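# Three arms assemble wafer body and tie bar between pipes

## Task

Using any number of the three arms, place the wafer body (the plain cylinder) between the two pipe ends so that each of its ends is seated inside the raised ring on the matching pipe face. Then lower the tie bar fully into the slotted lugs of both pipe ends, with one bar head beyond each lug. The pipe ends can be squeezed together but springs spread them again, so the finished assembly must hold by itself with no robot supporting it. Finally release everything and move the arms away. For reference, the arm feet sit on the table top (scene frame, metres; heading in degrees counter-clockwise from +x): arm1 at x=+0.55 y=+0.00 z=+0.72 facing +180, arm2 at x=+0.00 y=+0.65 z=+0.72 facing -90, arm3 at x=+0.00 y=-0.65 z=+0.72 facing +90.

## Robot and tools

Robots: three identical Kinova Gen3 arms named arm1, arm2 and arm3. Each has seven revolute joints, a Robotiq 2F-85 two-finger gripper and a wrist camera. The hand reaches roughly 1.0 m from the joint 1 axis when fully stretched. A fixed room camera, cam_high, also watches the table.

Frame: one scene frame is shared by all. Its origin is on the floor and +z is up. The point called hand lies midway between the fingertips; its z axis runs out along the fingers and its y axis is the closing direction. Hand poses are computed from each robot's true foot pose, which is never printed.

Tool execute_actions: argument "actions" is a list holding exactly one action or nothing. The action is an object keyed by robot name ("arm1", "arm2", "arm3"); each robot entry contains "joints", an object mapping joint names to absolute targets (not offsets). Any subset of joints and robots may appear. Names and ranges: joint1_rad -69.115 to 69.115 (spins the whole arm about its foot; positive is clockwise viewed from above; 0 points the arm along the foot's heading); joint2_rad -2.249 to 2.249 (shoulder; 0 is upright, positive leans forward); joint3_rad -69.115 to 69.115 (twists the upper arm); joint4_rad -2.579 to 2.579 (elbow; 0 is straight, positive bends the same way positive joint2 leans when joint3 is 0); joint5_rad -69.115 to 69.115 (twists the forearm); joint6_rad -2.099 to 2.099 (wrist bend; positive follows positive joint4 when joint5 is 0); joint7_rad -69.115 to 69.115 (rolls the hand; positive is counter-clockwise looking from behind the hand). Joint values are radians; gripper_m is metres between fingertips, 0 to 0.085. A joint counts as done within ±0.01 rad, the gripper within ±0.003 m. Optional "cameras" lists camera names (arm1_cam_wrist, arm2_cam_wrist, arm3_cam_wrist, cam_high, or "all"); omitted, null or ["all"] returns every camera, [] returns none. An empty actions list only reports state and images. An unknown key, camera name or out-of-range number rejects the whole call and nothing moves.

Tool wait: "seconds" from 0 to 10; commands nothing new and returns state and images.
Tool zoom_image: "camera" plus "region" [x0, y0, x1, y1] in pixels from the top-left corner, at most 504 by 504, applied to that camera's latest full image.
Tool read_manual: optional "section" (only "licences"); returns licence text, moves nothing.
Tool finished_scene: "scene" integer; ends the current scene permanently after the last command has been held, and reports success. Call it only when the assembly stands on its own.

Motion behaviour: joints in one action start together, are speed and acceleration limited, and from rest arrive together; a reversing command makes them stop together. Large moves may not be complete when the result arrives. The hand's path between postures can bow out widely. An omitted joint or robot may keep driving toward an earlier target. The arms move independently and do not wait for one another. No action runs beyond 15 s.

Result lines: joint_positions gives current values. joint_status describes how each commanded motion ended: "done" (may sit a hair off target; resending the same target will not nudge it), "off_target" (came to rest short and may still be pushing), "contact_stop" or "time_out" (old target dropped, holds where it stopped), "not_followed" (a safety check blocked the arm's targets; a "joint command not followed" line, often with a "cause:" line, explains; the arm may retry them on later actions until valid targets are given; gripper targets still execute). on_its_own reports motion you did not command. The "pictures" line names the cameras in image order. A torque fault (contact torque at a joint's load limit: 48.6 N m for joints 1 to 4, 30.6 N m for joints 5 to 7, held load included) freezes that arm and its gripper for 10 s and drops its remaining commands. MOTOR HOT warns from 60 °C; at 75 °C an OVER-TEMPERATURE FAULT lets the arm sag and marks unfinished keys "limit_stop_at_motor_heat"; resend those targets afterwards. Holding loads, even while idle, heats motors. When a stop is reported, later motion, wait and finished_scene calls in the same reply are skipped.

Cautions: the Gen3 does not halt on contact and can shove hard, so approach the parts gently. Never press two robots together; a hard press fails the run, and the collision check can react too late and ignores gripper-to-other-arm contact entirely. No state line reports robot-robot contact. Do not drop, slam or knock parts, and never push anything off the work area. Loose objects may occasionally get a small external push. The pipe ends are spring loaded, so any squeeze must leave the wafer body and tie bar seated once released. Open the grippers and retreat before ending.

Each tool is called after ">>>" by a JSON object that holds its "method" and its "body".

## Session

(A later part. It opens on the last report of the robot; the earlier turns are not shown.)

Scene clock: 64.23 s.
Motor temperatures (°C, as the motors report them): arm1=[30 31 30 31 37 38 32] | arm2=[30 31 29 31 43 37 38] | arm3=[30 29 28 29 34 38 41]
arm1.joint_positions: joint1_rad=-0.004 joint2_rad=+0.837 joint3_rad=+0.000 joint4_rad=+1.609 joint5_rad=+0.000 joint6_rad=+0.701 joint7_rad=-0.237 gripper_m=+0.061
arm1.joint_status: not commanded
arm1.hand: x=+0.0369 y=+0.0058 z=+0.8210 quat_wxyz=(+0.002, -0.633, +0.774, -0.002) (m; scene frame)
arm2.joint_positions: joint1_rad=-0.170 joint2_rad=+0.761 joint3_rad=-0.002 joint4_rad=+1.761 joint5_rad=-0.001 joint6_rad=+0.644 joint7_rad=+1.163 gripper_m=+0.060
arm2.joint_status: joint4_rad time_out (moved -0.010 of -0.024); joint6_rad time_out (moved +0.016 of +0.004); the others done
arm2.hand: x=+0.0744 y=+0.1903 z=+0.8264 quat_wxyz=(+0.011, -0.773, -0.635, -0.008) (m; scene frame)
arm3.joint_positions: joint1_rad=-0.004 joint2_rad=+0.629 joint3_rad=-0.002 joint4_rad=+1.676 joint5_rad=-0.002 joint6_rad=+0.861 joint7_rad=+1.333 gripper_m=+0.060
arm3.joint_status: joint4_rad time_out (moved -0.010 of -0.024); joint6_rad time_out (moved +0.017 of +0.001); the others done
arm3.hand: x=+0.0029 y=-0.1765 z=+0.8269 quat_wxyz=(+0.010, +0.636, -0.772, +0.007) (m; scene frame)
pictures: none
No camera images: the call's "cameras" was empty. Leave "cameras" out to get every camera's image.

Already bottomed; restore earlier targets.

>>> {"method": "execute_actions", "body": {"actions": [{"arm2":{"joints":{"joint1_rad":-0.167,"joint2_rad":0.753,"joint4_rad":1.763,"joint6_rad":0.622}},"arm3":{"joints":{"joint1_rad":-0.003,"joint2_rad":0.621,"joint4_rad":1.679,"joint6_rad":0.838}}}], "cameras": []}}

>>> {"method": "execute_actions", "body": {"actions": [{"arm1":{"joints":{"gripper_m":0.08}}}], "cameras": []}}

>>> {"method": "execute_actions", "body": {"actions": [{"arm1":{"joints":{"joint2_rad":0.659,"joint4_rad":1.532,"joint6_rad":0.951}}}], "cameras": ["arm1_cam_wrist","cam_high"]}}

Scene clock: 68.37 s.
Motor temperatures (°C, as the motors report them): arm1=[30 31 30 31 37 38 32] | arm2=[30 31 29 31 43 37 38] | arm3=[30 29 28 29 34 38 41]
arm1.joint_positions: joint1_rad=-0.004 joint2_rad=+0.837 joint3_rad=+0.000 joint4_rad=+1.608 joint5_rad=+0.000 joint6_rad=+0.701 joint7_rad=-0.237 gripper_m=+0.061
arm1.joint_status: not commanded
arm1.hand: x=+0.0366 y=+0.0062 z=+0.8211 quat_wxyz=(+0.002, -0.633, +0.774, -0.001) (m; scene frame)
arm2.joint_positions: joint1_rad=-0.169 joint2_rad=+0.757 joint3_rad=-0.002 joint4_rad=+1.770 joint5_rad=-0.001 joint6_rad=+0.627 joint7_rad=+1.164 gripper_m=+0.060
arm2.joint_status: all done
arm2.hand: x=+0.0744 y=+0.1893 z=+0.8264 quat_wxyz=(+0.006, -0.773, -0.635, -0.005) (m; scene frame)
arm3.joint_positions: joint1_rad=-0.004 joint2_rad=+0.624 joint3_rad=-0.002 joint4_rad=+1.686 joint5_rad=-0.002 joint6_rad=+0.844 joint7_rad=+1.332 gripper_m=+0.060
arm3.joint_status: all done
arm3.hand: x=+0.0026 y=-0.1751 z=+0.8271 quat_wxyz=(+0.006, +0.636, -0.772, +0.001) (m; scene frame)
pictures: none
No camera images: the call's "cameras" was empty. Leave "cameras" out to get every camera's image.

Scene clock: 69.20 s.
Motor temperatures (°C, as the motors report them): arm1=[30 31 30 31 37 38 32] | arm2=[30 31 29 31 43 37 38] | arm3=[30 29 28 29 34 38 41]
arm1.joint_positions: joint1_rad=-0.004 joint2_rad=+0.835 joint3_rad=+0.000 joint4_rad=+1.608 joint5_rad=+0.000 joint6_rad=+0.701 joint7_rad=-0.237 gripper_m=+0.080
arm1.joint_status: all done
arm1.hand: x=+0.0361 y=+0.0058 z=+0.8221 quat_wxyz=(+0.001, -0.633, +0.774, -0.001) (m; scene frame)
arm2.joint_positions: joint1_rad=-0.169 joint2_rad=+0.757 joint3_rad=-0.002 joint4_rad=+1.770 joint5_rad=-0.001 joint6_rad=+0.627 joint7_rad=+1.164 gripper_m=+0.060
arm2.joint_status: not commanded
arm2.hand: x=+0.0743 y=+0.1890 z=+0.8265 quat_wxyz=(+0.006, -0.773, -0.635, -0.005) (m; scene frame)
arm3.joint_positions: joint1_rad=-0.004 joint2_rad=+0.624 joint3_rad=-0.002 joint4_rad=+1.686 joint5_rad=-0.002 joint6_rad=+0.843 joint7_rad=+1.332 gripper_m=+0.060
arm3.joint_status: not commanded
arm3.hand: x=+0.0026 y=-0.1748 z=+0.8271 quat_wxyz=(+0.006, +0.636, -0.772, +0.001) (m; scene frame)
pictures: none
No camera images: the call's "cameras" was empty. Leave "cameras" out to get every camera's image.

Scene clock: 70.47 s.
Motor temperatures (°C, as the motors report them): arm1=[30 31 30 31 37 38 32] | arm2=[30 31 29 31 43 37 38] | arm3=[30 29 28 29 34 38 41]
arm1.joint_positions: joint1_rad=-0.004 joint2_rad=+0.659 joint3_rad=+0.000 joint4_rad=+1.532 joint5_rad=+0.000 joint6_rad=+0.951 joint7_rad=-0.237 gripper_m=+0.080
arm1.joint_status: all done
arm1.hand: x=+0.0361 y=+0.0058 z=+0.9303 quat_wxyz=(+0.000, -0.633, +0.774, +0.000) (m; scene frame)
arm2.joint_positions: joint1_rad=-0.169 joint2_rad=+0.757 joint3_rad=-0.002 joint4_rad=+1.770 joint5_rad=-0.001 joint6_rad=+0.627 joint7_rad=+1.164 gripper_m=+0.060
arm2.joint_status: not commanded
arm2.hand: x=+0.0743 y=+0.1890 z=+0.8265 quat_wxyz=(+0.006, -0.773, -0.635, -0.005) (m; scene frame)
arm3.joint_positions: joint1_rad=-0.004 joint2_rad=+0.624 joint3_rad=-0.002 joint4_rad=+1.686 joint5_rad=-0.002 joint6_rad=+0.843 joint7_rad=+1.332 gripper_m=+0.060
arm3.joint_status: not commanded
arm3.hand: x=+0.0026 y=-0.1748 z=+0.8271 quat_wxyz=(+0.006, +0.636, -0.772, +0.001) (m; scene frame)
pictures: arm1_cam_wrist, cam_high
Images, in order (width x height): arm1_cam_wrist 896x504, cam_high 896x504.

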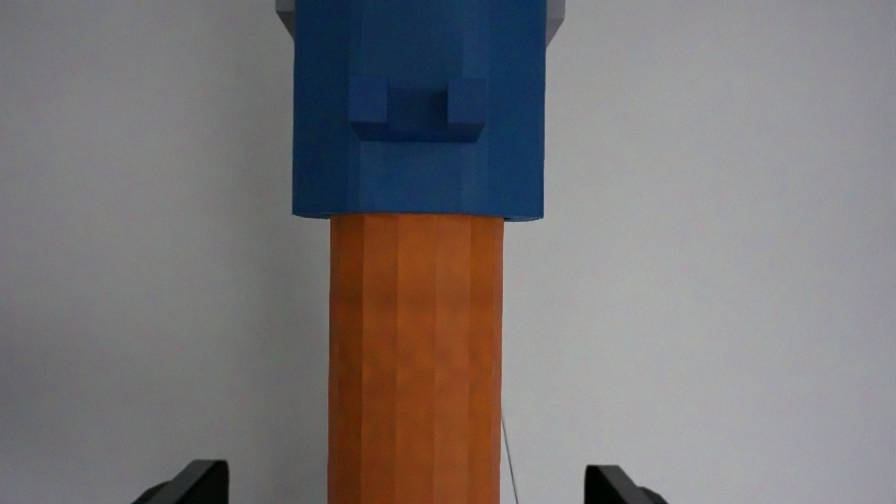

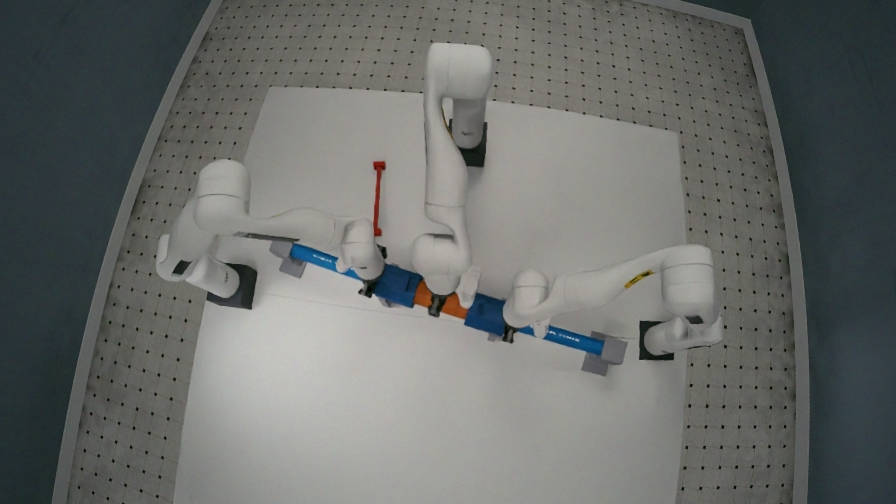

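>>> {"method": "execute_actions", "body": {"actions": [{"arm1":{"joints":{"joint1_rad":0.1,"joint2_rad":0.26,"joint4_rad":2.265,"joint6_rad":0.617,"joint7_rad":1,"gripper_m":0.04}}}], "cameras": []}}

>>> {"method": "execute_actions", "body": {"actions": [{"arm1":{"joints":{"joint1_rad":0.923,"joint2_rad":0.58,"joint4_rad":2.279,"joint6_rad":0.283,"joint7_rad":2.596}}}], "cameras": ["arm1_cam_wrist","cam_high"]}}

Scene clock: 76.83 s.
Motor temperatures (°C, as the motors report them): arm1=[30 31 30 31 37 38 32] | arm2=[30 32 29 31 43 37 38] | arm3=[30 29 28 29 34 38 41]
arm1.joint_positions: joint1_rad=+0.100 joint2_rad=+0.260 joint3_rad=+0.000 joint4_rad=+2.265 joint5_rad=+0.000 joint6_rad=+0.617 joint7_rad=+1.000 gripper_m=+0.040
arm1.joint_status: all done
arm1.hand: x=+0.2625 y=+0.0442 z=+0.9305 quat_wxyz=(+0.000, -0.950, +0.313, +0.000) (m; scene frame)
arm2.joint_positions: joint1_rad=-0.169 joint2_rad=+0.757 joint3_rad=-0.002 joint4_rad=+1.770 joint5_rad=-0.001 joint6_rad=+0.627 joint7_rad=+1.164 gripper_m=+0.060
arm2.joint_status: not commanded
arm2.hand: x=+0.0743 y=+0.1890 z=+0.8265 quat_wxyz=(+0.006, -0.773, -0.635, -0.005) (m; scene frame)
arm3.joint_positions: joint1_rad=-0.004 joint2_rad=+0.624 joint3_rad=-0.002 joint4_rad=+1.686 joint5_rad=-0.002 joint6_rad=+0.843 joint7_rad=+1.332 gripper_m=+0.060
arm3.joint_status: not commanded
arm3.hand: x=+0.0026 y=-0.1748 z=+0.8271 quat_wxyz=(+0.006, +0.636, -0.772, +0.001) (m; scene frame)
pictures: none
No camera images: the call's "cameras" was empty. Leave "cameras" out to get every camera's image.

Scene clock: 79.20 s.
Motor temperatures (°C, as the motors report them): arm1=[30 31 30 31 37 38 32] | arm2=[30 32 29 31 43 37 38] | arm3=[30 29 28 29 34 38 41]
arm1.joint_positions: joint1_rad=+0.923 joint2_rad=+0.580 joint3_rad=+0.000 joint4_rad=+2.279 joint5_rad=+0.000 joint6_rad=+0.283 joint7_rad=+2.596 gripper_m=+0.040
arm1.joint_status: all done
arm1.hand: x=+0.3690 y=+0.2628 z=+0.8304 quat_wxyz=(+0.000, -0.998, -0.068, +0.000) (m; scene frame)
arm2.joint_positions: joint1_rad=-0.169 joint2_rad=+0.757 joint3_rad=-0.002 joint4_rad=+1.770 joint5_rad=-0.001 joint6_rad=+0.627 joint7_rad=+1.164 gripper_m=+0.060
arm2.joint_status: not commanded
arm2.hand: x=+0.0743 y=+0.1890 z=+0.8265 quat_wxyz=(+0.006, -0.773, -0.635, -0.005) (m; scene frame)
arm3.joint_positions: joint1_rad=-0.004 joint2_rad=+0.624 joint3_rad=-0.002 joint4_rad=+1.686 joint5_rad=-0.002 joint6_rad=+0.843 joint7_rad=+1.332 gripper_m=+0.060
arm3.joint_status: not commanded
arm3.hand: x=+0.0026 y=-0.1748 z=+0.8271 quat_wxyz=(+0.006, +0.636, -0.772, +0.001) (m; scene frame)
pictures: arm1_cam_wrist, cam_high
Images, in order (width x height): arm1_cam_wrist 896x504, cam_high 896x504.

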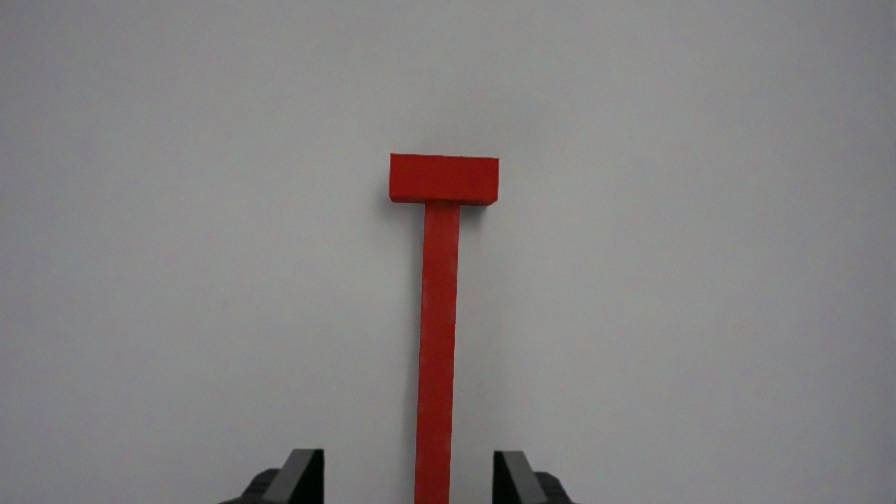

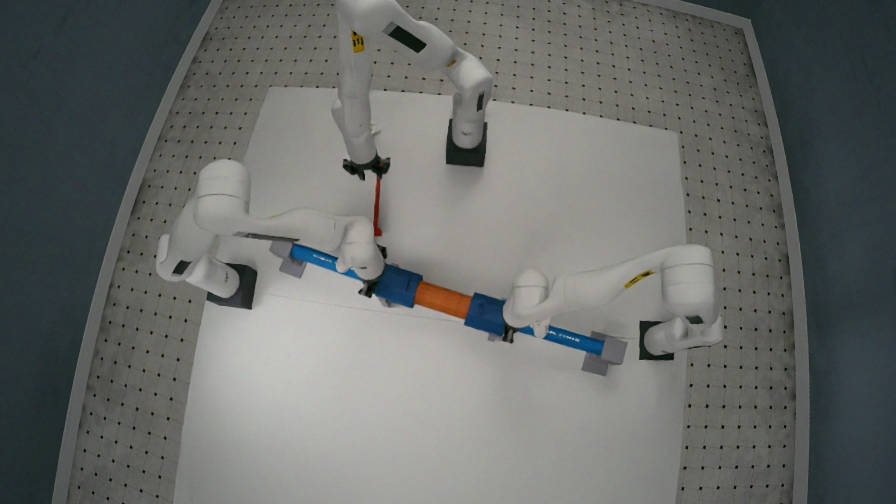

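>>> {"method": "execute_actions", "body": {"actions": [{"arm1":{"joints":{"joint1_rad":0.905,"joint2_rad":0.846,"joint4_rad":2.3,"joint6_rad":-0.004,"joint7_rad":2.558}}}], "cameras": []}}

>>> {"method": "execute_actions", "body": {"actions": [{"arm1":{"joints":{"gripper_m":0.005}}}], "cameras": ["arm1_cam_wrist"]}}

>>> {"method": "execute_actions", "body": {"actions": [{"arm1":{"joints":{"joint1_rad":-0.2,"joint2_rad":0.26,"joint4_rad":2.265,"joint6_rad":0.617,"joint7_rad":-0.433}}}], "cameras": []}}

>>> {"method": "execute_actions", "body": {"actions": [{"arm1":{"joints":{"joint1_rad":-0.053,"joint2_rad":0.669,"joint4_rad":1.511,"joint6_rad":0.962,"joint7_rad":-0.286}}}], "cameras": ["arm1_cam_wrist","cam_high"]}}

Scene clock: 88.03 s.
Motor temperatures (°C, as the motors report them): arm1=[30 31 30 31 37 38 32] | arm2=[30 32 29 31 43 37 38] | arm3=[30 30 28 29 34 38 41]
arm1.joint_positions: joint1_rad=+0.905 joint2_rad=+0.846 joint3_rad=+0.000 joint4_rad=+2.300 joint5_rad=+0.000 joint6_rad=-0.004 joint7_rad=+2.558 gripper_m=+0.040
arm1.joint_status: all done
arm1.hand: x=+0.3673 y=+0.2560 z=+0.7450 quat_wxyz=(+0.000, -0.998, -0.058, +0.000) (m; scene frame)
arm2.joint_positions: joint1_rad=-0.169 joint2_rad=+0.757 joint3_rad=-0.002 joint4_rad=+1.770 joint5_rad=-0.001 joint6_rad=+0.627 joint7_rad=+1.164 gripper_m=+0.060
arm2.joint_status: not commanded
arm2.hand: x=+0.0743 y=+0.1890 z=+0.8265 quat_wxyz=(+0.006, -0.773, -0.635, -0.005) (m; scene frame)
arm3.joint_positions: joint1_rad=-0.004 joint2_rad=+0.624 joint3_rad=-0.002 joint4_rad=+1.686 joint5_rad=-0.002 joint6_rad=+0.843 joint7_rad=+1.332 gripper_m=+0.060
arm3.joint_status: not commanded
arm3.hand: x=+0.0026 y=-0.1748 z=+0.8271 quat_wxyz=(+0.006, +0.636, -0.772, +0.001) (m; scene frame)
pictures: none
No camera images: the call's "cameras" was empty. Leave "cameras" out to get every camera's image.

Scene clock: 88.80 s.
Motor temperatures (°C, as the motors report them): arm1=[30 31 30 31 37 38 32] | arm2=[30 32 29 31 43 37 38] | arm3=[30 30 28 29 34 38 41]
arm1.joint_positions: joint1_rad=+0.905 joint2_rad=+0.845 joint3_rad=+0.000 joint4_rad=+2.300 joint5_rad=+0.000 joint6_rad=-0.004 joint7_rad=+2.558 gripper_m=+0.010
arm1.joint_status: gripper_m off_target (ended at +0.010, target +0.005)
arm1.hand: x=+0.3673 y=+0.2559 z=+0.7451 quat_wxyz=(+0.000, -0.998, -0.058, +0.000) (m; scene frame)
arm2.joint_positions: joint1_rad=-0.169 joint2_rad=+0.757 joint3_rad=-0.002 joint4_rad=+1.770 joint5_rad=-0.001 joint6_rad=+0.627 joint7_rad=+1.164 gripper_m=+0.060
arm2.joint_status: not commanded
arm2.hand: x=+0.0743 y=+0.1890 z=+0.8265 quat_wxyz=(+0.006, -0.773, -0.635, -0.005) (m; scene frame)
arm3.joint_positions: joint1_rad=-0.004 joint2_rad=+0.624 joint3_rad=-0.002 joint4_rad=+1.686 joint5_rad=-0.002 joint6_rad=+0.843 joint7_rad=+1.332 gripper_m=+0.060
arm3.joint_status: not commanded
arm3.hand: x=+0.0026 y=-0.1748 z=+0.8271 quat_wxyz=(+0.006, +0.636, -0.772, +0.001) (m; scene frame)
pictures: arm1_cam_wrist
Images, in order (width x height): arm1_cam_wrist 896x504.

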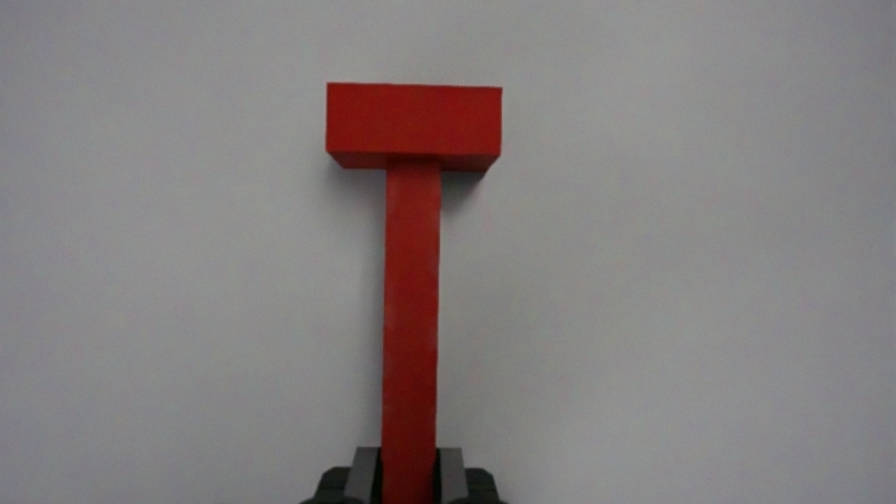

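Scene clock: 92.17 s.
Motor temperatures (°C, as the motors report them): arm1=[30 31 30 31 37 38 32] | arm2=[30 32 29 31 43 37 38] | arm3=[30 30 28 29 34 38 41]
arm1.joint_positions: joint1_rad=-0.200 joint2_rad=+0.261 joint3_rad=+0.000 joint4_rad=+2.265 joint5_rad=+0.000 joint6_rad=+0.617 joint7_rad=-0.433 gripper_m=+0.010
arm1.joint_status: all done
arm1.hand: x=+0.2626 y=-0.0426 z=+0.9303 quat_wxyz=(+0.001, -0.633, +0.774, +0.000) (m; scene frame)
arm2.joint_positions: joint1_rad=-0.169 joint2_rad=+0.757 joint3_rad=-0.002 joint4_rad=+1.770 joint5_rad=-0.001 joint6_rad=+0.627 joint7_rad=+1.164 gripper_m=+0.060
arm2.joint_status: not commanded
arm2.hand: x=+0.0743 y=+0.1890 z=+0.8265 quat_wxyz=(+0.006, -0.773, -0.635, -0.005) (m; scene frame)
arm3.joint_positions: joint1_rad=-0.004 joint2_rad=+0.624 joint3_rad=-0.002 joint4_rad=+1.686 joint5_rad=-0.002 joint6_rad=+0.843 joint7_rad=+1.332 gripper_m=+0.060
arm3.joint_status: not commanded
arm3.hand: x=+0.0026 y=-0.1748 z=+0.8271 quat_wxyz=(+0.006, +0.636, -0.772, +0.001) (m; scene frame)
pictures: none
No camera images: the call's "cameras" was empty. Leave "cameras" out to get every camera's image.

Scene clock: 94.30 s.
Motor temperatures (°C, as the motors report them): arm1=[30 31 30 31 37 38 32] | arm2=[30 32 29 31 43 37 38] | arm3=[30 30 28 29 34 38 41]
arm1.joint_positions: joint1_rad=-0.053 joint2_rad=+0.670 joint3_rad=+0.000 joint4_rad=+1.512 joint5_rad=+0.000 joint6_rad=+0.962 joint7_rad=-0.286 gripper_m=+0.010
arm1.joint_status: all done
arm1.hand: x=+0.0316 y=-0.0198 z=+0.9299 quat_wxyz=(+0.001, -0.633, +0.774, -0.001) (m; scene frame)
arm2.joint_positions: joint1_rad=-0.169 joint2_rad=+0.757 joint3_rad=-0.002 joint4_rad=+1.770 joint5_rad=-0.001 joint6_rad=+0.627 joint7_rad=+1.164 gripper_m=+0.060
arm2.joint_status: not commanded
arm2.hand: x=+0.0743 y=+0.1890 z=+0.8265 quat_wxyz=(+0.006, -0.773, -0.635, -0.005) (m; scene frame)
arm3.joint_positions: joint1_rad=-0.004 joint2_rad=+0.624 joint3_rad=-0.002 joint4_rad=+1.686 joint5_rad=-0.002 joint6_rad=+0.843 joint7_rad=+1.332 gripper_m=+0.060
arm3.joint_status: not commanded
arm3.hand: x=+0.0026 y=-0.1748 z=+0.8271 quat_wxyz=(+0.006, +0.636, -0.772, +0.001) (m; scene frame)
pictures: arm1_cam_wrist, cam_high
Images, in order (width x height): arm1_cam_wrist 896x504, cam_high 896x504.

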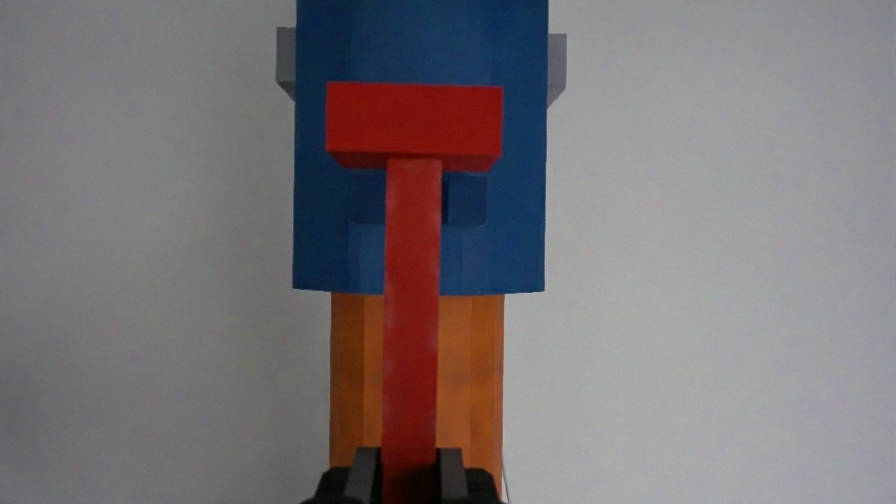

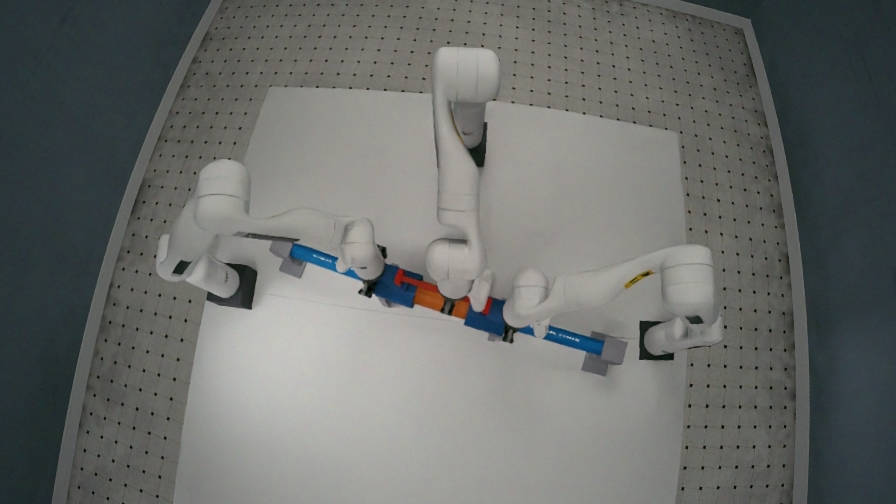

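>>> {"method": "execute_actions", "body": {"actions": [{"arm1":{"joints":{"joint1_rad":-0.055,"joint2_rad":0.707,"joint4_rad":1.531,"joint6_rad":0.901}}}], "cameras": ["arm1_cam_wrist","cam_high"]}}

>>> {"method": "zoom_image", "body": {"camera": "cam_high", "region": [370,250,520,340]}}

Scene clock: 97.80 s.
Motor temperatures (°C, as the motors report them): arm1=[30 31 30 31 37 38 32] | arm2=[30 33 29 32 43 37 38] | arm3=[30 30 28 29 34 38 41]
arm1.joint_positions: joint1_rad=-0.055 joint2_rad=+0.703 joint3_rad=+0.000 joint4_rad=+1.531 joint5_rad=+0.001 joint6_rad=+0.904 joint7_rad=-0.286 gripper_m=+0.010
arm1.joint_status: all done
arm1.hand: x=+0.0288 y=-0.0210 z=+0.9081 quat_wxyz=(-0.002, -0.634, +0.773, +0.001) (m; scene frame)
arm2.joint_positions: joint1_rad=-0.169 joint2_rad=+0.757 joint3_rad=-0.002 joint4_rad=+1.770 joint5_rad=+0.000 joint6_rad=+0.627 joint7_rad=+1.164 gripper_m=+0.060
arm2.joint_status: not commanded
arm2.hand: x=+0.0742 y=+0.1890 z=+0.8266 quat_wxyz=(+0.006, -0.773, -0.635, -0.005) (m; scene frame)
arm3.joint_positions: joint1_rad=-0.005 joint2_rad=+0.624 joint3_rad=-0.002 joint4_rad=+1.685 joint5_rad=-0.002 joint6_rad=+0.843 joint7_rad=+1.332 gripper_m=+0.060
arm3.joint_status: not commanded
arm3.hand: x=+0.0024 y=-0.1746 z=+0.8272 quat_wxyz=(+0.006, +0.636, -0.772, +0.001) (m; scene frame)
pictures: arm1_cam_wrist, cam_high
Images, in order (width x height): arm1_cam_wrist 896x504, cam_high 896x504.

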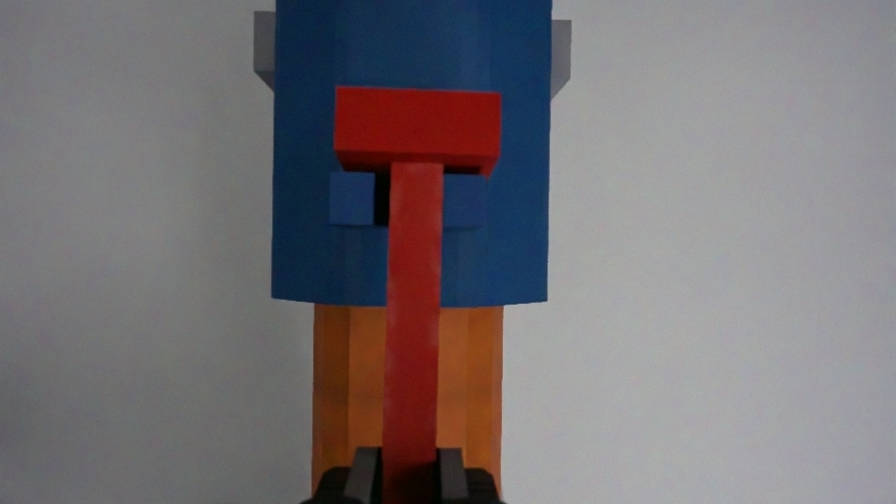

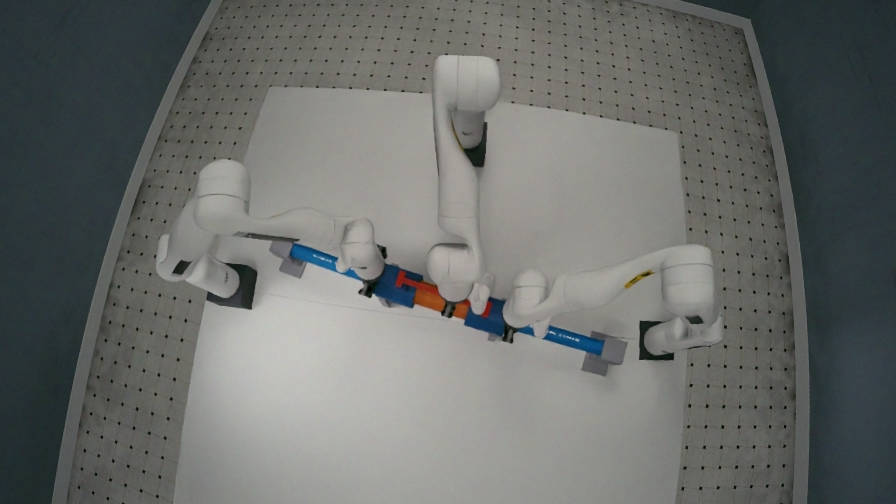

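Region (370, 250, 520, 340) of cam_high's 896x504 image, scaled by 3.360, with more detail than that image has; it fills the top 302 rows of this view, and the rest is white.

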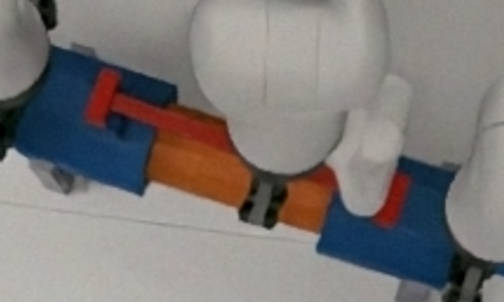

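>>> {"method": "execute_actions", "body": {"actions": [{"arm1":{"joints":{"joint1_rad":-0.05,"joint2_rad":0.698,"joint4_rad":1.531,"joint6_rad":0.914}}}], "cameras": ["arm1_cam_wrist"]}}

>>> {"method": "execute_actions", "body": {"actions": [{"arm1":{"joints":{"joint2_rad":0.724,"joint4_rad":1.545,"joint6_rad":0.874}}}], "cameras": ["arm1_cam_wrist","cam_high"]}}

>>> {"method": "zoom_image", "body": {"camera": "cam_high", "region": [370,250,520,340]}}

Scene clock: 101.73 s.
Motor temperatures (°C, as the motors report them): arm1=[30 31 30 31 37 38 32] | arm2=[30 33 29 32 43 37 38] | arm3=[30 30 28 29 34 38 41]
arm1.joint_positions: joint1_rad=-0.052 joint2_rad=+0.697 joint3_rad=-0.002 joint4_rad=+1.529 joint5_rad=+0.000 joint6_rad=+0.913 joint7_rad=-0.286 gripper_m=+0.010
arm1.joint_status: all done
arm1.hand: x=+0.0298 y=-0.0203 z=+0.9114 quat_wxyz=(-0.001, -0.633, +0.774, +0.000) (m; scene frame)
arm2.joint_positions: joint1_rad=-0.169 joint2_rad=+0.757 joint3_rad=-0.002 joint4_rad=+1.770 joint5_rad=-0.001 joint6_rad=+0.627 joint7_rad=+1.164 gripper_m=+0.060
arm2.joint_status: not commanded
arm2.hand: x=+0.0743 y=+0.1890 z=+0.8265 quat_wxyz=(+0.006, -0.773, -0.635, -0.005) (m; scene frame)
arm3.joint_positions: joint1_rad=-0.004 joint2_rad=+0.624 joint3_rad=-0.002 joint4_rad=+1.685 joint5_rad=-0.002 joint6_rad=+0.843 joint7_rad=+1.332 gripper_m=+0.060
arm3.joint_status: not commanded
arm3.hand: x=+0.0025 y=-0.1746 z=+0.8271 quat_wxyz=(+0.006, +0.636, -0.772, +0.001) (m; scene frame)
pictures: arm1_cam_wrist
Images, in order (width x height): arm1_cam_wrist 896x504.

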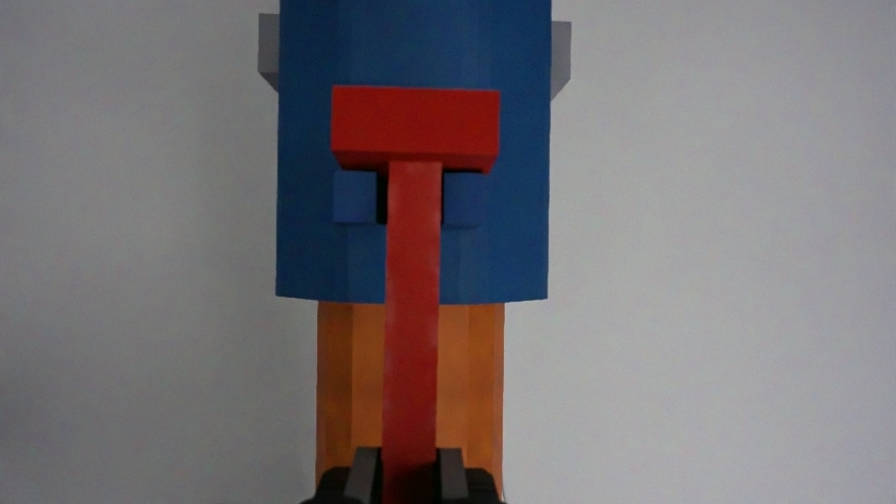

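Scene clock: 103.60 s.
Motor temperatures (°C, as the motors report them): arm1=[30 31 30 31 37 38 32] | arm2=[30 33 29 32 43 37 38] | arm3=[30 30 28 29 34 38 41]
arm1.joint_positions: joint1_rad=-0.052 joint2_rad=+0.696 joint3_rad=-0.001 joint4_rad=+1.544 joint5_rad=+0.000 joint6_rad=+0.887 joint7_rad=-0.286 gripper_m=+0.010
arm1.joint_status: joint2_rad time_out (moved -0.001 of +0.027); joint6_rad time_out (moved -0.026 of -0.039); the others done
arm1.hand: x=+0.0286 y=-0.0200 z=+0.9086 quat_wxyz=(-0.007, -0.633, +0.774, +0.004) (m; scene frame)
arm2.joint_positions: joint1_rad=-0.169 joint2_rad=+0.757 joint3_rad=-0.002 joint4_rad=+1.770 joint5_rad=-0.001 joint6_rad=+0.627 joint7_rad=+1.164 gripper_m=+0.060
arm2.joint_status: not commanded
arm2.hand: x=+0.0743 y=+0.1890 z=+0.8265 quat_wxyz=(+0.006, -0.773, -0.635, -0.005) (m; scene frame)
arm3.joint_positions: joint1_rad=-0.005 joint2_rad=+0.623 joint3_rad=-0.002 joint4_rad=+1.684 joint5_rad=-0.002 joint6_rad=+0.843 joint7_rad=+1.333 gripper_m=+0.060
arm3.joint_status: not commanded
arm3.hand: x=+0.0024 y=-0.1739 z=+0.8275 quat_wxyz=(+0.006, +0.636, -0.772, +0.000) (m; scene frame)
pictures: arm1_cam_wrist, cam_high
Images, in order (width x height): arm1_cam_wrist 896x504, cam_high 896x504.

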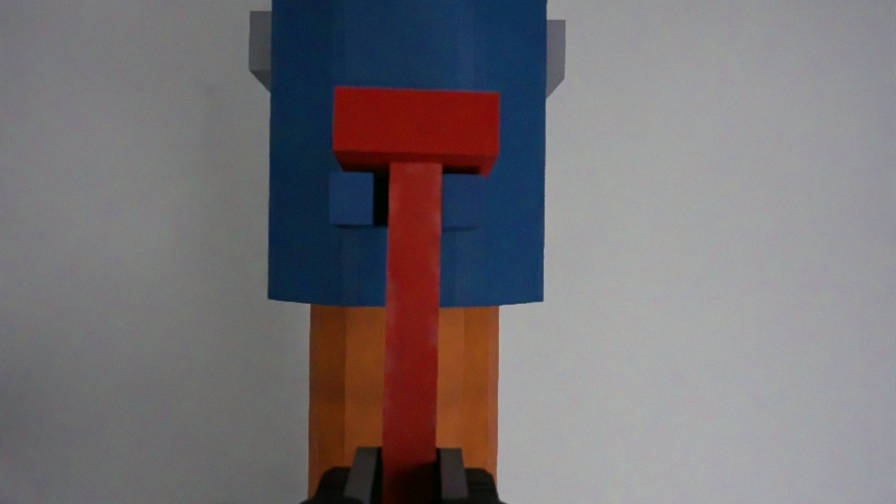

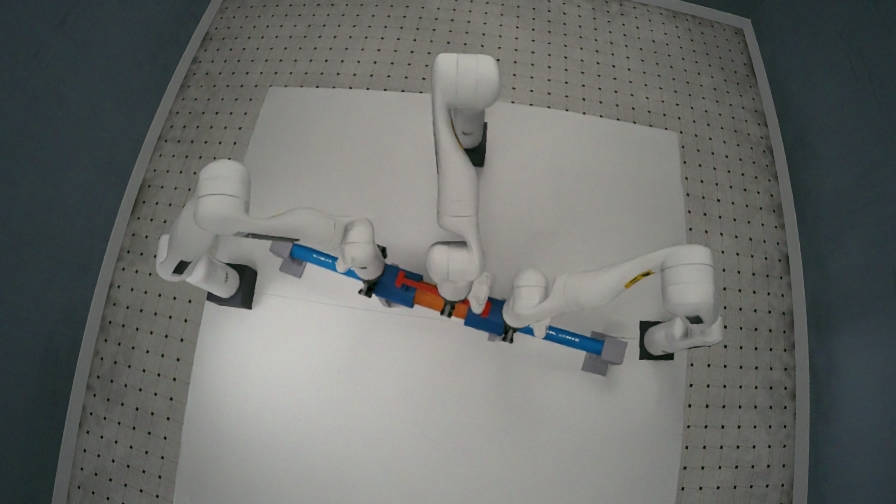

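Region (370, 250, 520, 340) of cam_high's 896x504 image, scaled by 3.360, with more detail than that image has; it fills the top 302 rows of this view, and the rest is white.

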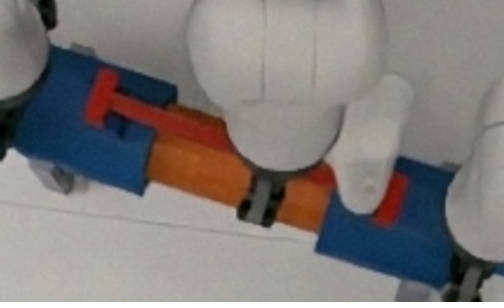

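>>> {"method": "execute_actions", "body": {"actions": [{"arm1":{"joints":{"joint1_rad":-0.051,"joint2_rad":0.69,"joint4_rad":1.526,"joint6_rad":0.926}},"arm2":{"joints":{"joint6_rad":0.613}},"arm3":{"joints":{"joint6_rad":0.831}}}], "cameras": ["arm1_cam_wrist","cam_high"]}}

>>> {"method": "zoom_image", "body": {"camera": "cam_high", "region": [370,250,450,320]}}

Scene clock: 107.97 s.
Motor temperatures (°C, as the motors report them): arm1=[30 31 30 31 37 38 32] | arm2=[30 33 29 32 43 37 38] | arm3=[30 30 28 29 34 38 41]
arm1.joint_positions: joint1_rad=-0.052 joint2_rad=+0.691 joint3_rad=-0.001 joint4_rad=+1.526 joint5_rad=-0.001 joint6_rad=+0.926 joint7_rad=-0.286 gripper_m=+0.010
arm1.joint_status: all done
arm1.hand: x=+0.0312 y=-0.0196 z=+0.9151 quat_wxyz=(+0.000, -0.633, +0.774, -0.001) (m; scene frame)
arm2.joint_positions: joint1_rad=-0.169 joint2_rad=+0.757 joint3_rad=-0.002 joint4_rad=+1.772 joint5_rad=+0.000 joint6_rad=+0.620 joint7_rad=+1.164 gripper_m=+0.060
arm2.joint_status: all done
arm2.hand: x=+0.0743 y=+0.1879 z=+0.8264 quat_wxyz=(+0.003, -0.773, -0.635, -0.004) (m; scene frame)
arm3.joint_positions: joint1_rad=-0.004 joint2_rad=+0.623 joint3_rad=-0.002 joint4_rad=+1.686 joint5_rad=-0.002 joint6_rad=+0.837 joint7_rad=+1.332 gripper_m=+0.060
arm3.joint_status: all done
arm3.hand: x=+0.0026 y=-0.1732 z=+0.8272 quat_wxyz=(+0.004, +0.636, -0.772, -0.001) (m; scene frame)
pictures: arm1_cam_wrist, cam_high
Images, in order (width x height): arm1_cam_wrist 896x504, cam_high 896x504.

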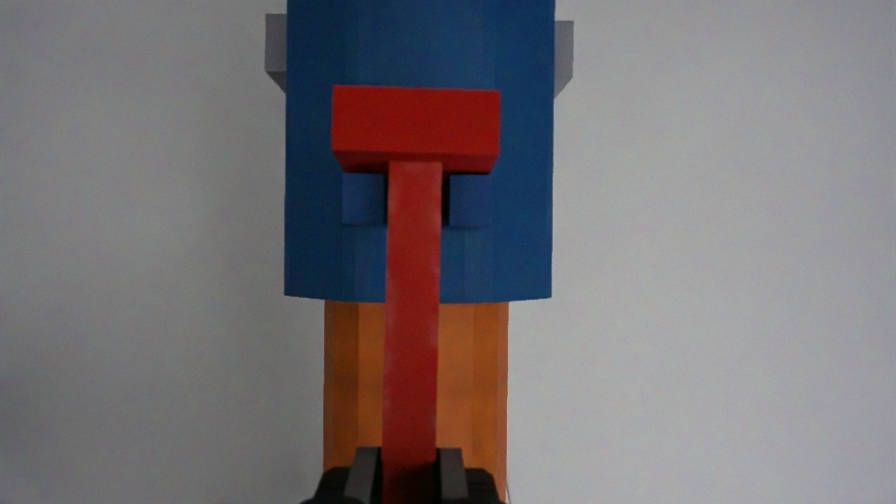

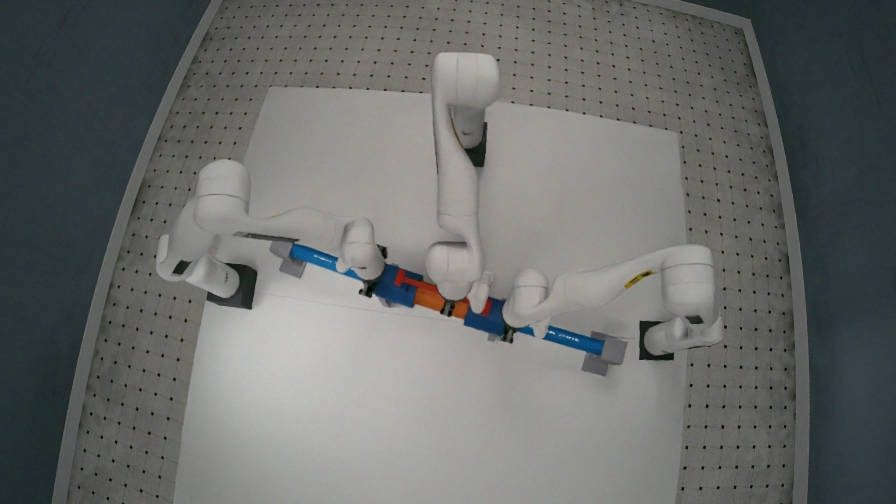

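Region (370, 250, 450, 320) of cam_high's 896x504 image, scaled by 6.300, with more detail than that image has; it fills the top 441 rows of this view, and the rest is white.

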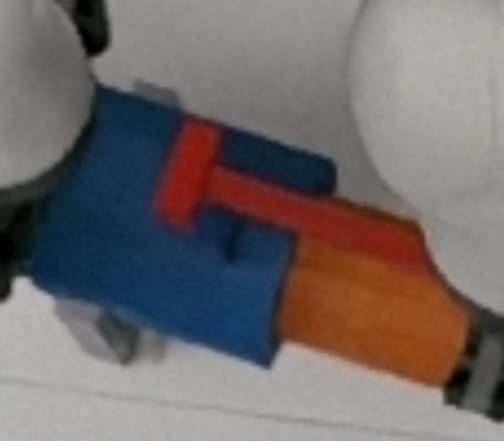

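>>> {"method": "execute_actions", "body": {"actions": [{"arm1":{"joints":{"joint2_rad":0.71,"joint4_rad":1.538,"joint6_rad":0.894}},"arm2":{"joints":{"joint6_rad":0.609}},"arm3":{"joints":{"joint6_rad":0.827}}}], "cameras": ["arm1_cam_wrist","cam_high"]}}

>>> {"method": "zoom_image", "body": {"camera": "cam_high", "region": [370,250,450,320]}}

Scene clock: 111.13 s.
Motor temperatures (°C, as the motors report them): arm1=[30 31 30 31 37 38 32] | arm2=[30 33 29 32 43 37 38] | arm3=[30 30 28 29 34 38 41]
arm1.joint_positions: joint1_rad=-0.051 joint2_rad=+0.708 joint3_rad=-0.001 joint4_rad=+1.538 joint5_rad=-0.001 joint6_rad=+0.895 joint7_rad=-0.286 gripper_m=+0.010
arm1.joint_status: all done
arm1.hand: x=+0.0303 y=-0.0195 z=+0.9038 quat_wxyz=(-0.001, -0.632, +0.775, +0.000) (m; scene frame)
arm2.joint_positions: joint1_rad=-0.169 joint2_rad=+0.756 joint3_rad=-0.002 joint4_rad=+1.773 joint5_rad=+0.000 joint6_rad=+0.618 joint7_rad=+1.164 gripper_m=+0.060
arm2.joint_status: all done
arm2.hand: x=+0.0744 y=+0.1878 z=+0.8263 quat_wxyz=(+0.002, -0.773, -0.635, -0.003) (m; scene frame)
arm3.joint_positions: joint1_rad=-0.004 joint2_rad=+0.623 joint3_rad=-0.001 joint4_rad=+1.687 joint5_rad=-0.002 joint6_rad=+0.835 joint7_rad=+1.332 gripper_m=+0.060
arm3.joint_status: all done
arm3.hand: x=+0.0026 y=-0.1730 z=+0.8272 quat_wxyz=(+0.004, +0.635, -0.772, -0.002) (m; scene frame)
pictures: arm1_cam_wrist, cam_high
Images, in order (width x height): arm1_cam_wrist 896x504, cam_high 896x504.

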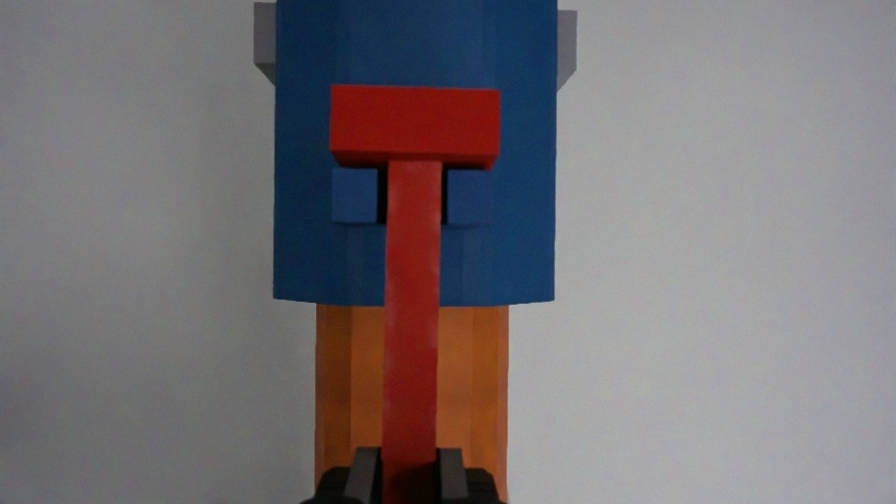

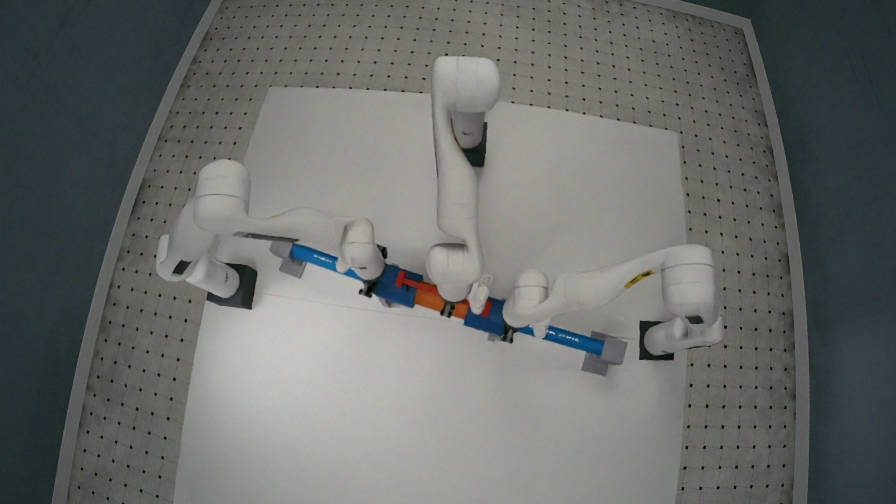

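Region (370, 250, 450, 320) of cam_high's 896x504 image, scaled by 6.300, with more detail than that image has; it fills the top 441 rows of this view, and the rest is white.

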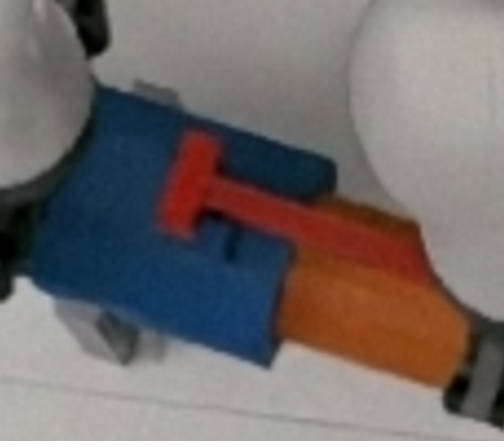

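>>> {"method": "execute_actions", "body": {"actions": [{"arm1":{"joints":{"joint2_rad":0.727,"joint4_rad":1.547,"joint6_rad":0.868}}}], "cameras": ["arm1_cam_wrist"]}}

>>> {"method": "execute_actions", "body": {"actions": [{"arm1":{"joints":{"gripper_m":0.03}}}], "cameras": ["arm1_cam_wrist","cam_high"]}}

>>> {"method": "zoom_image", "body": {"camera": "cam_high", "region": [370,250,450,320]}}

Scene clock: 115.13 s.
Motor temperatures (°C, as the motors report them): arm1=[30 31 30 31 37 38 32] | arm2=[30 33 29 32 43 37 38] | arm3=[30 30 28 29 34 38 41]
arm1.joint_positions: joint1_rad=-0.051 joint2_rad=+0.711 joint3_rad=+0.000 joint4_rad=+1.546 joint5_rad=+0.000 joint6_rad=+0.874 joint7_rad=-0.286 gripper_m=+0.010
arm1.joint_status: joint2_rad time_out (moved +0.003 of +0.019); the others done
arm1.hand: x=+0.0285 y=-0.0192 z=+0.9000 quat_wxyz=(-0.005, -0.632, +0.775, +0.003) (m; scene frame)
arm2.joint_positions: joint1_rad=-0.169 joint2_rad=+0.756 joint3_rad=-0.002 joint4_rad=+1.773 joint5_rad=+0.000 joint6_rad=+0.618 joint7_rad=+1.164 gripper_m=+0.060
arm2.joint_status: not commanded
arm2.hand: x=+0.0744 y=+0.1878 z=+0.8263 quat_wxyz=(+0.002, -0.773, -0.635, -0.003) (m; scene frame)
arm3.joint_positions: joint1_rad=-0.004 joint2_rad=+0.623 joint3_rad=-0.001 joint4_rad=+1.687 joint5_rad=-0.002 joint6_rad=+0.835 joint7_rad=+1.332 gripper_m=+0.060
arm3.joint_status: not commanded
arm3.hand: x=+0.0026 y=-0.1730 z=+0.8272 quat_wxyz=(+0.004, +0.635, -0.772, -0.002) (m; scene frame)
pictures: arm1_cam_wrist
Images, in order (width x height): arm1_cam_wrist 896x504.

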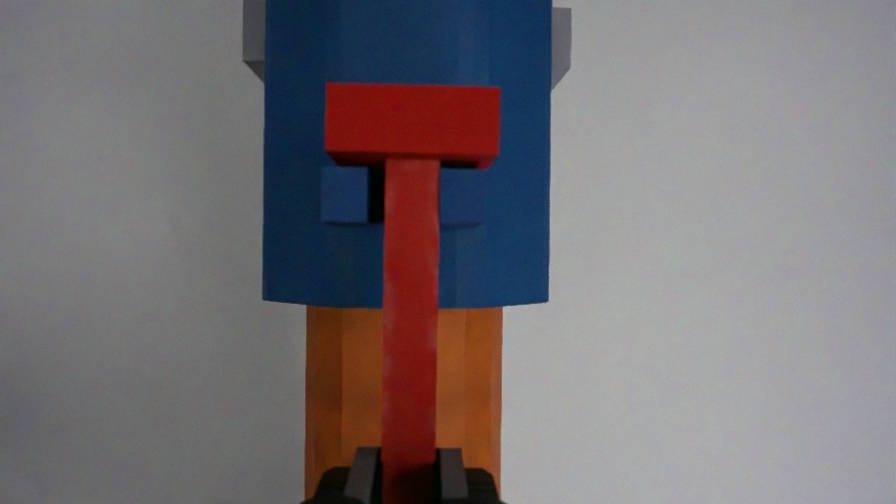

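not run: a stop came earlier in this reply.

This scene's latest camera images include none from cam_high. They are from: arm1_cam_wrist. Call execute_actions without "cameras", or with cam_high in "cameras", to get its image.


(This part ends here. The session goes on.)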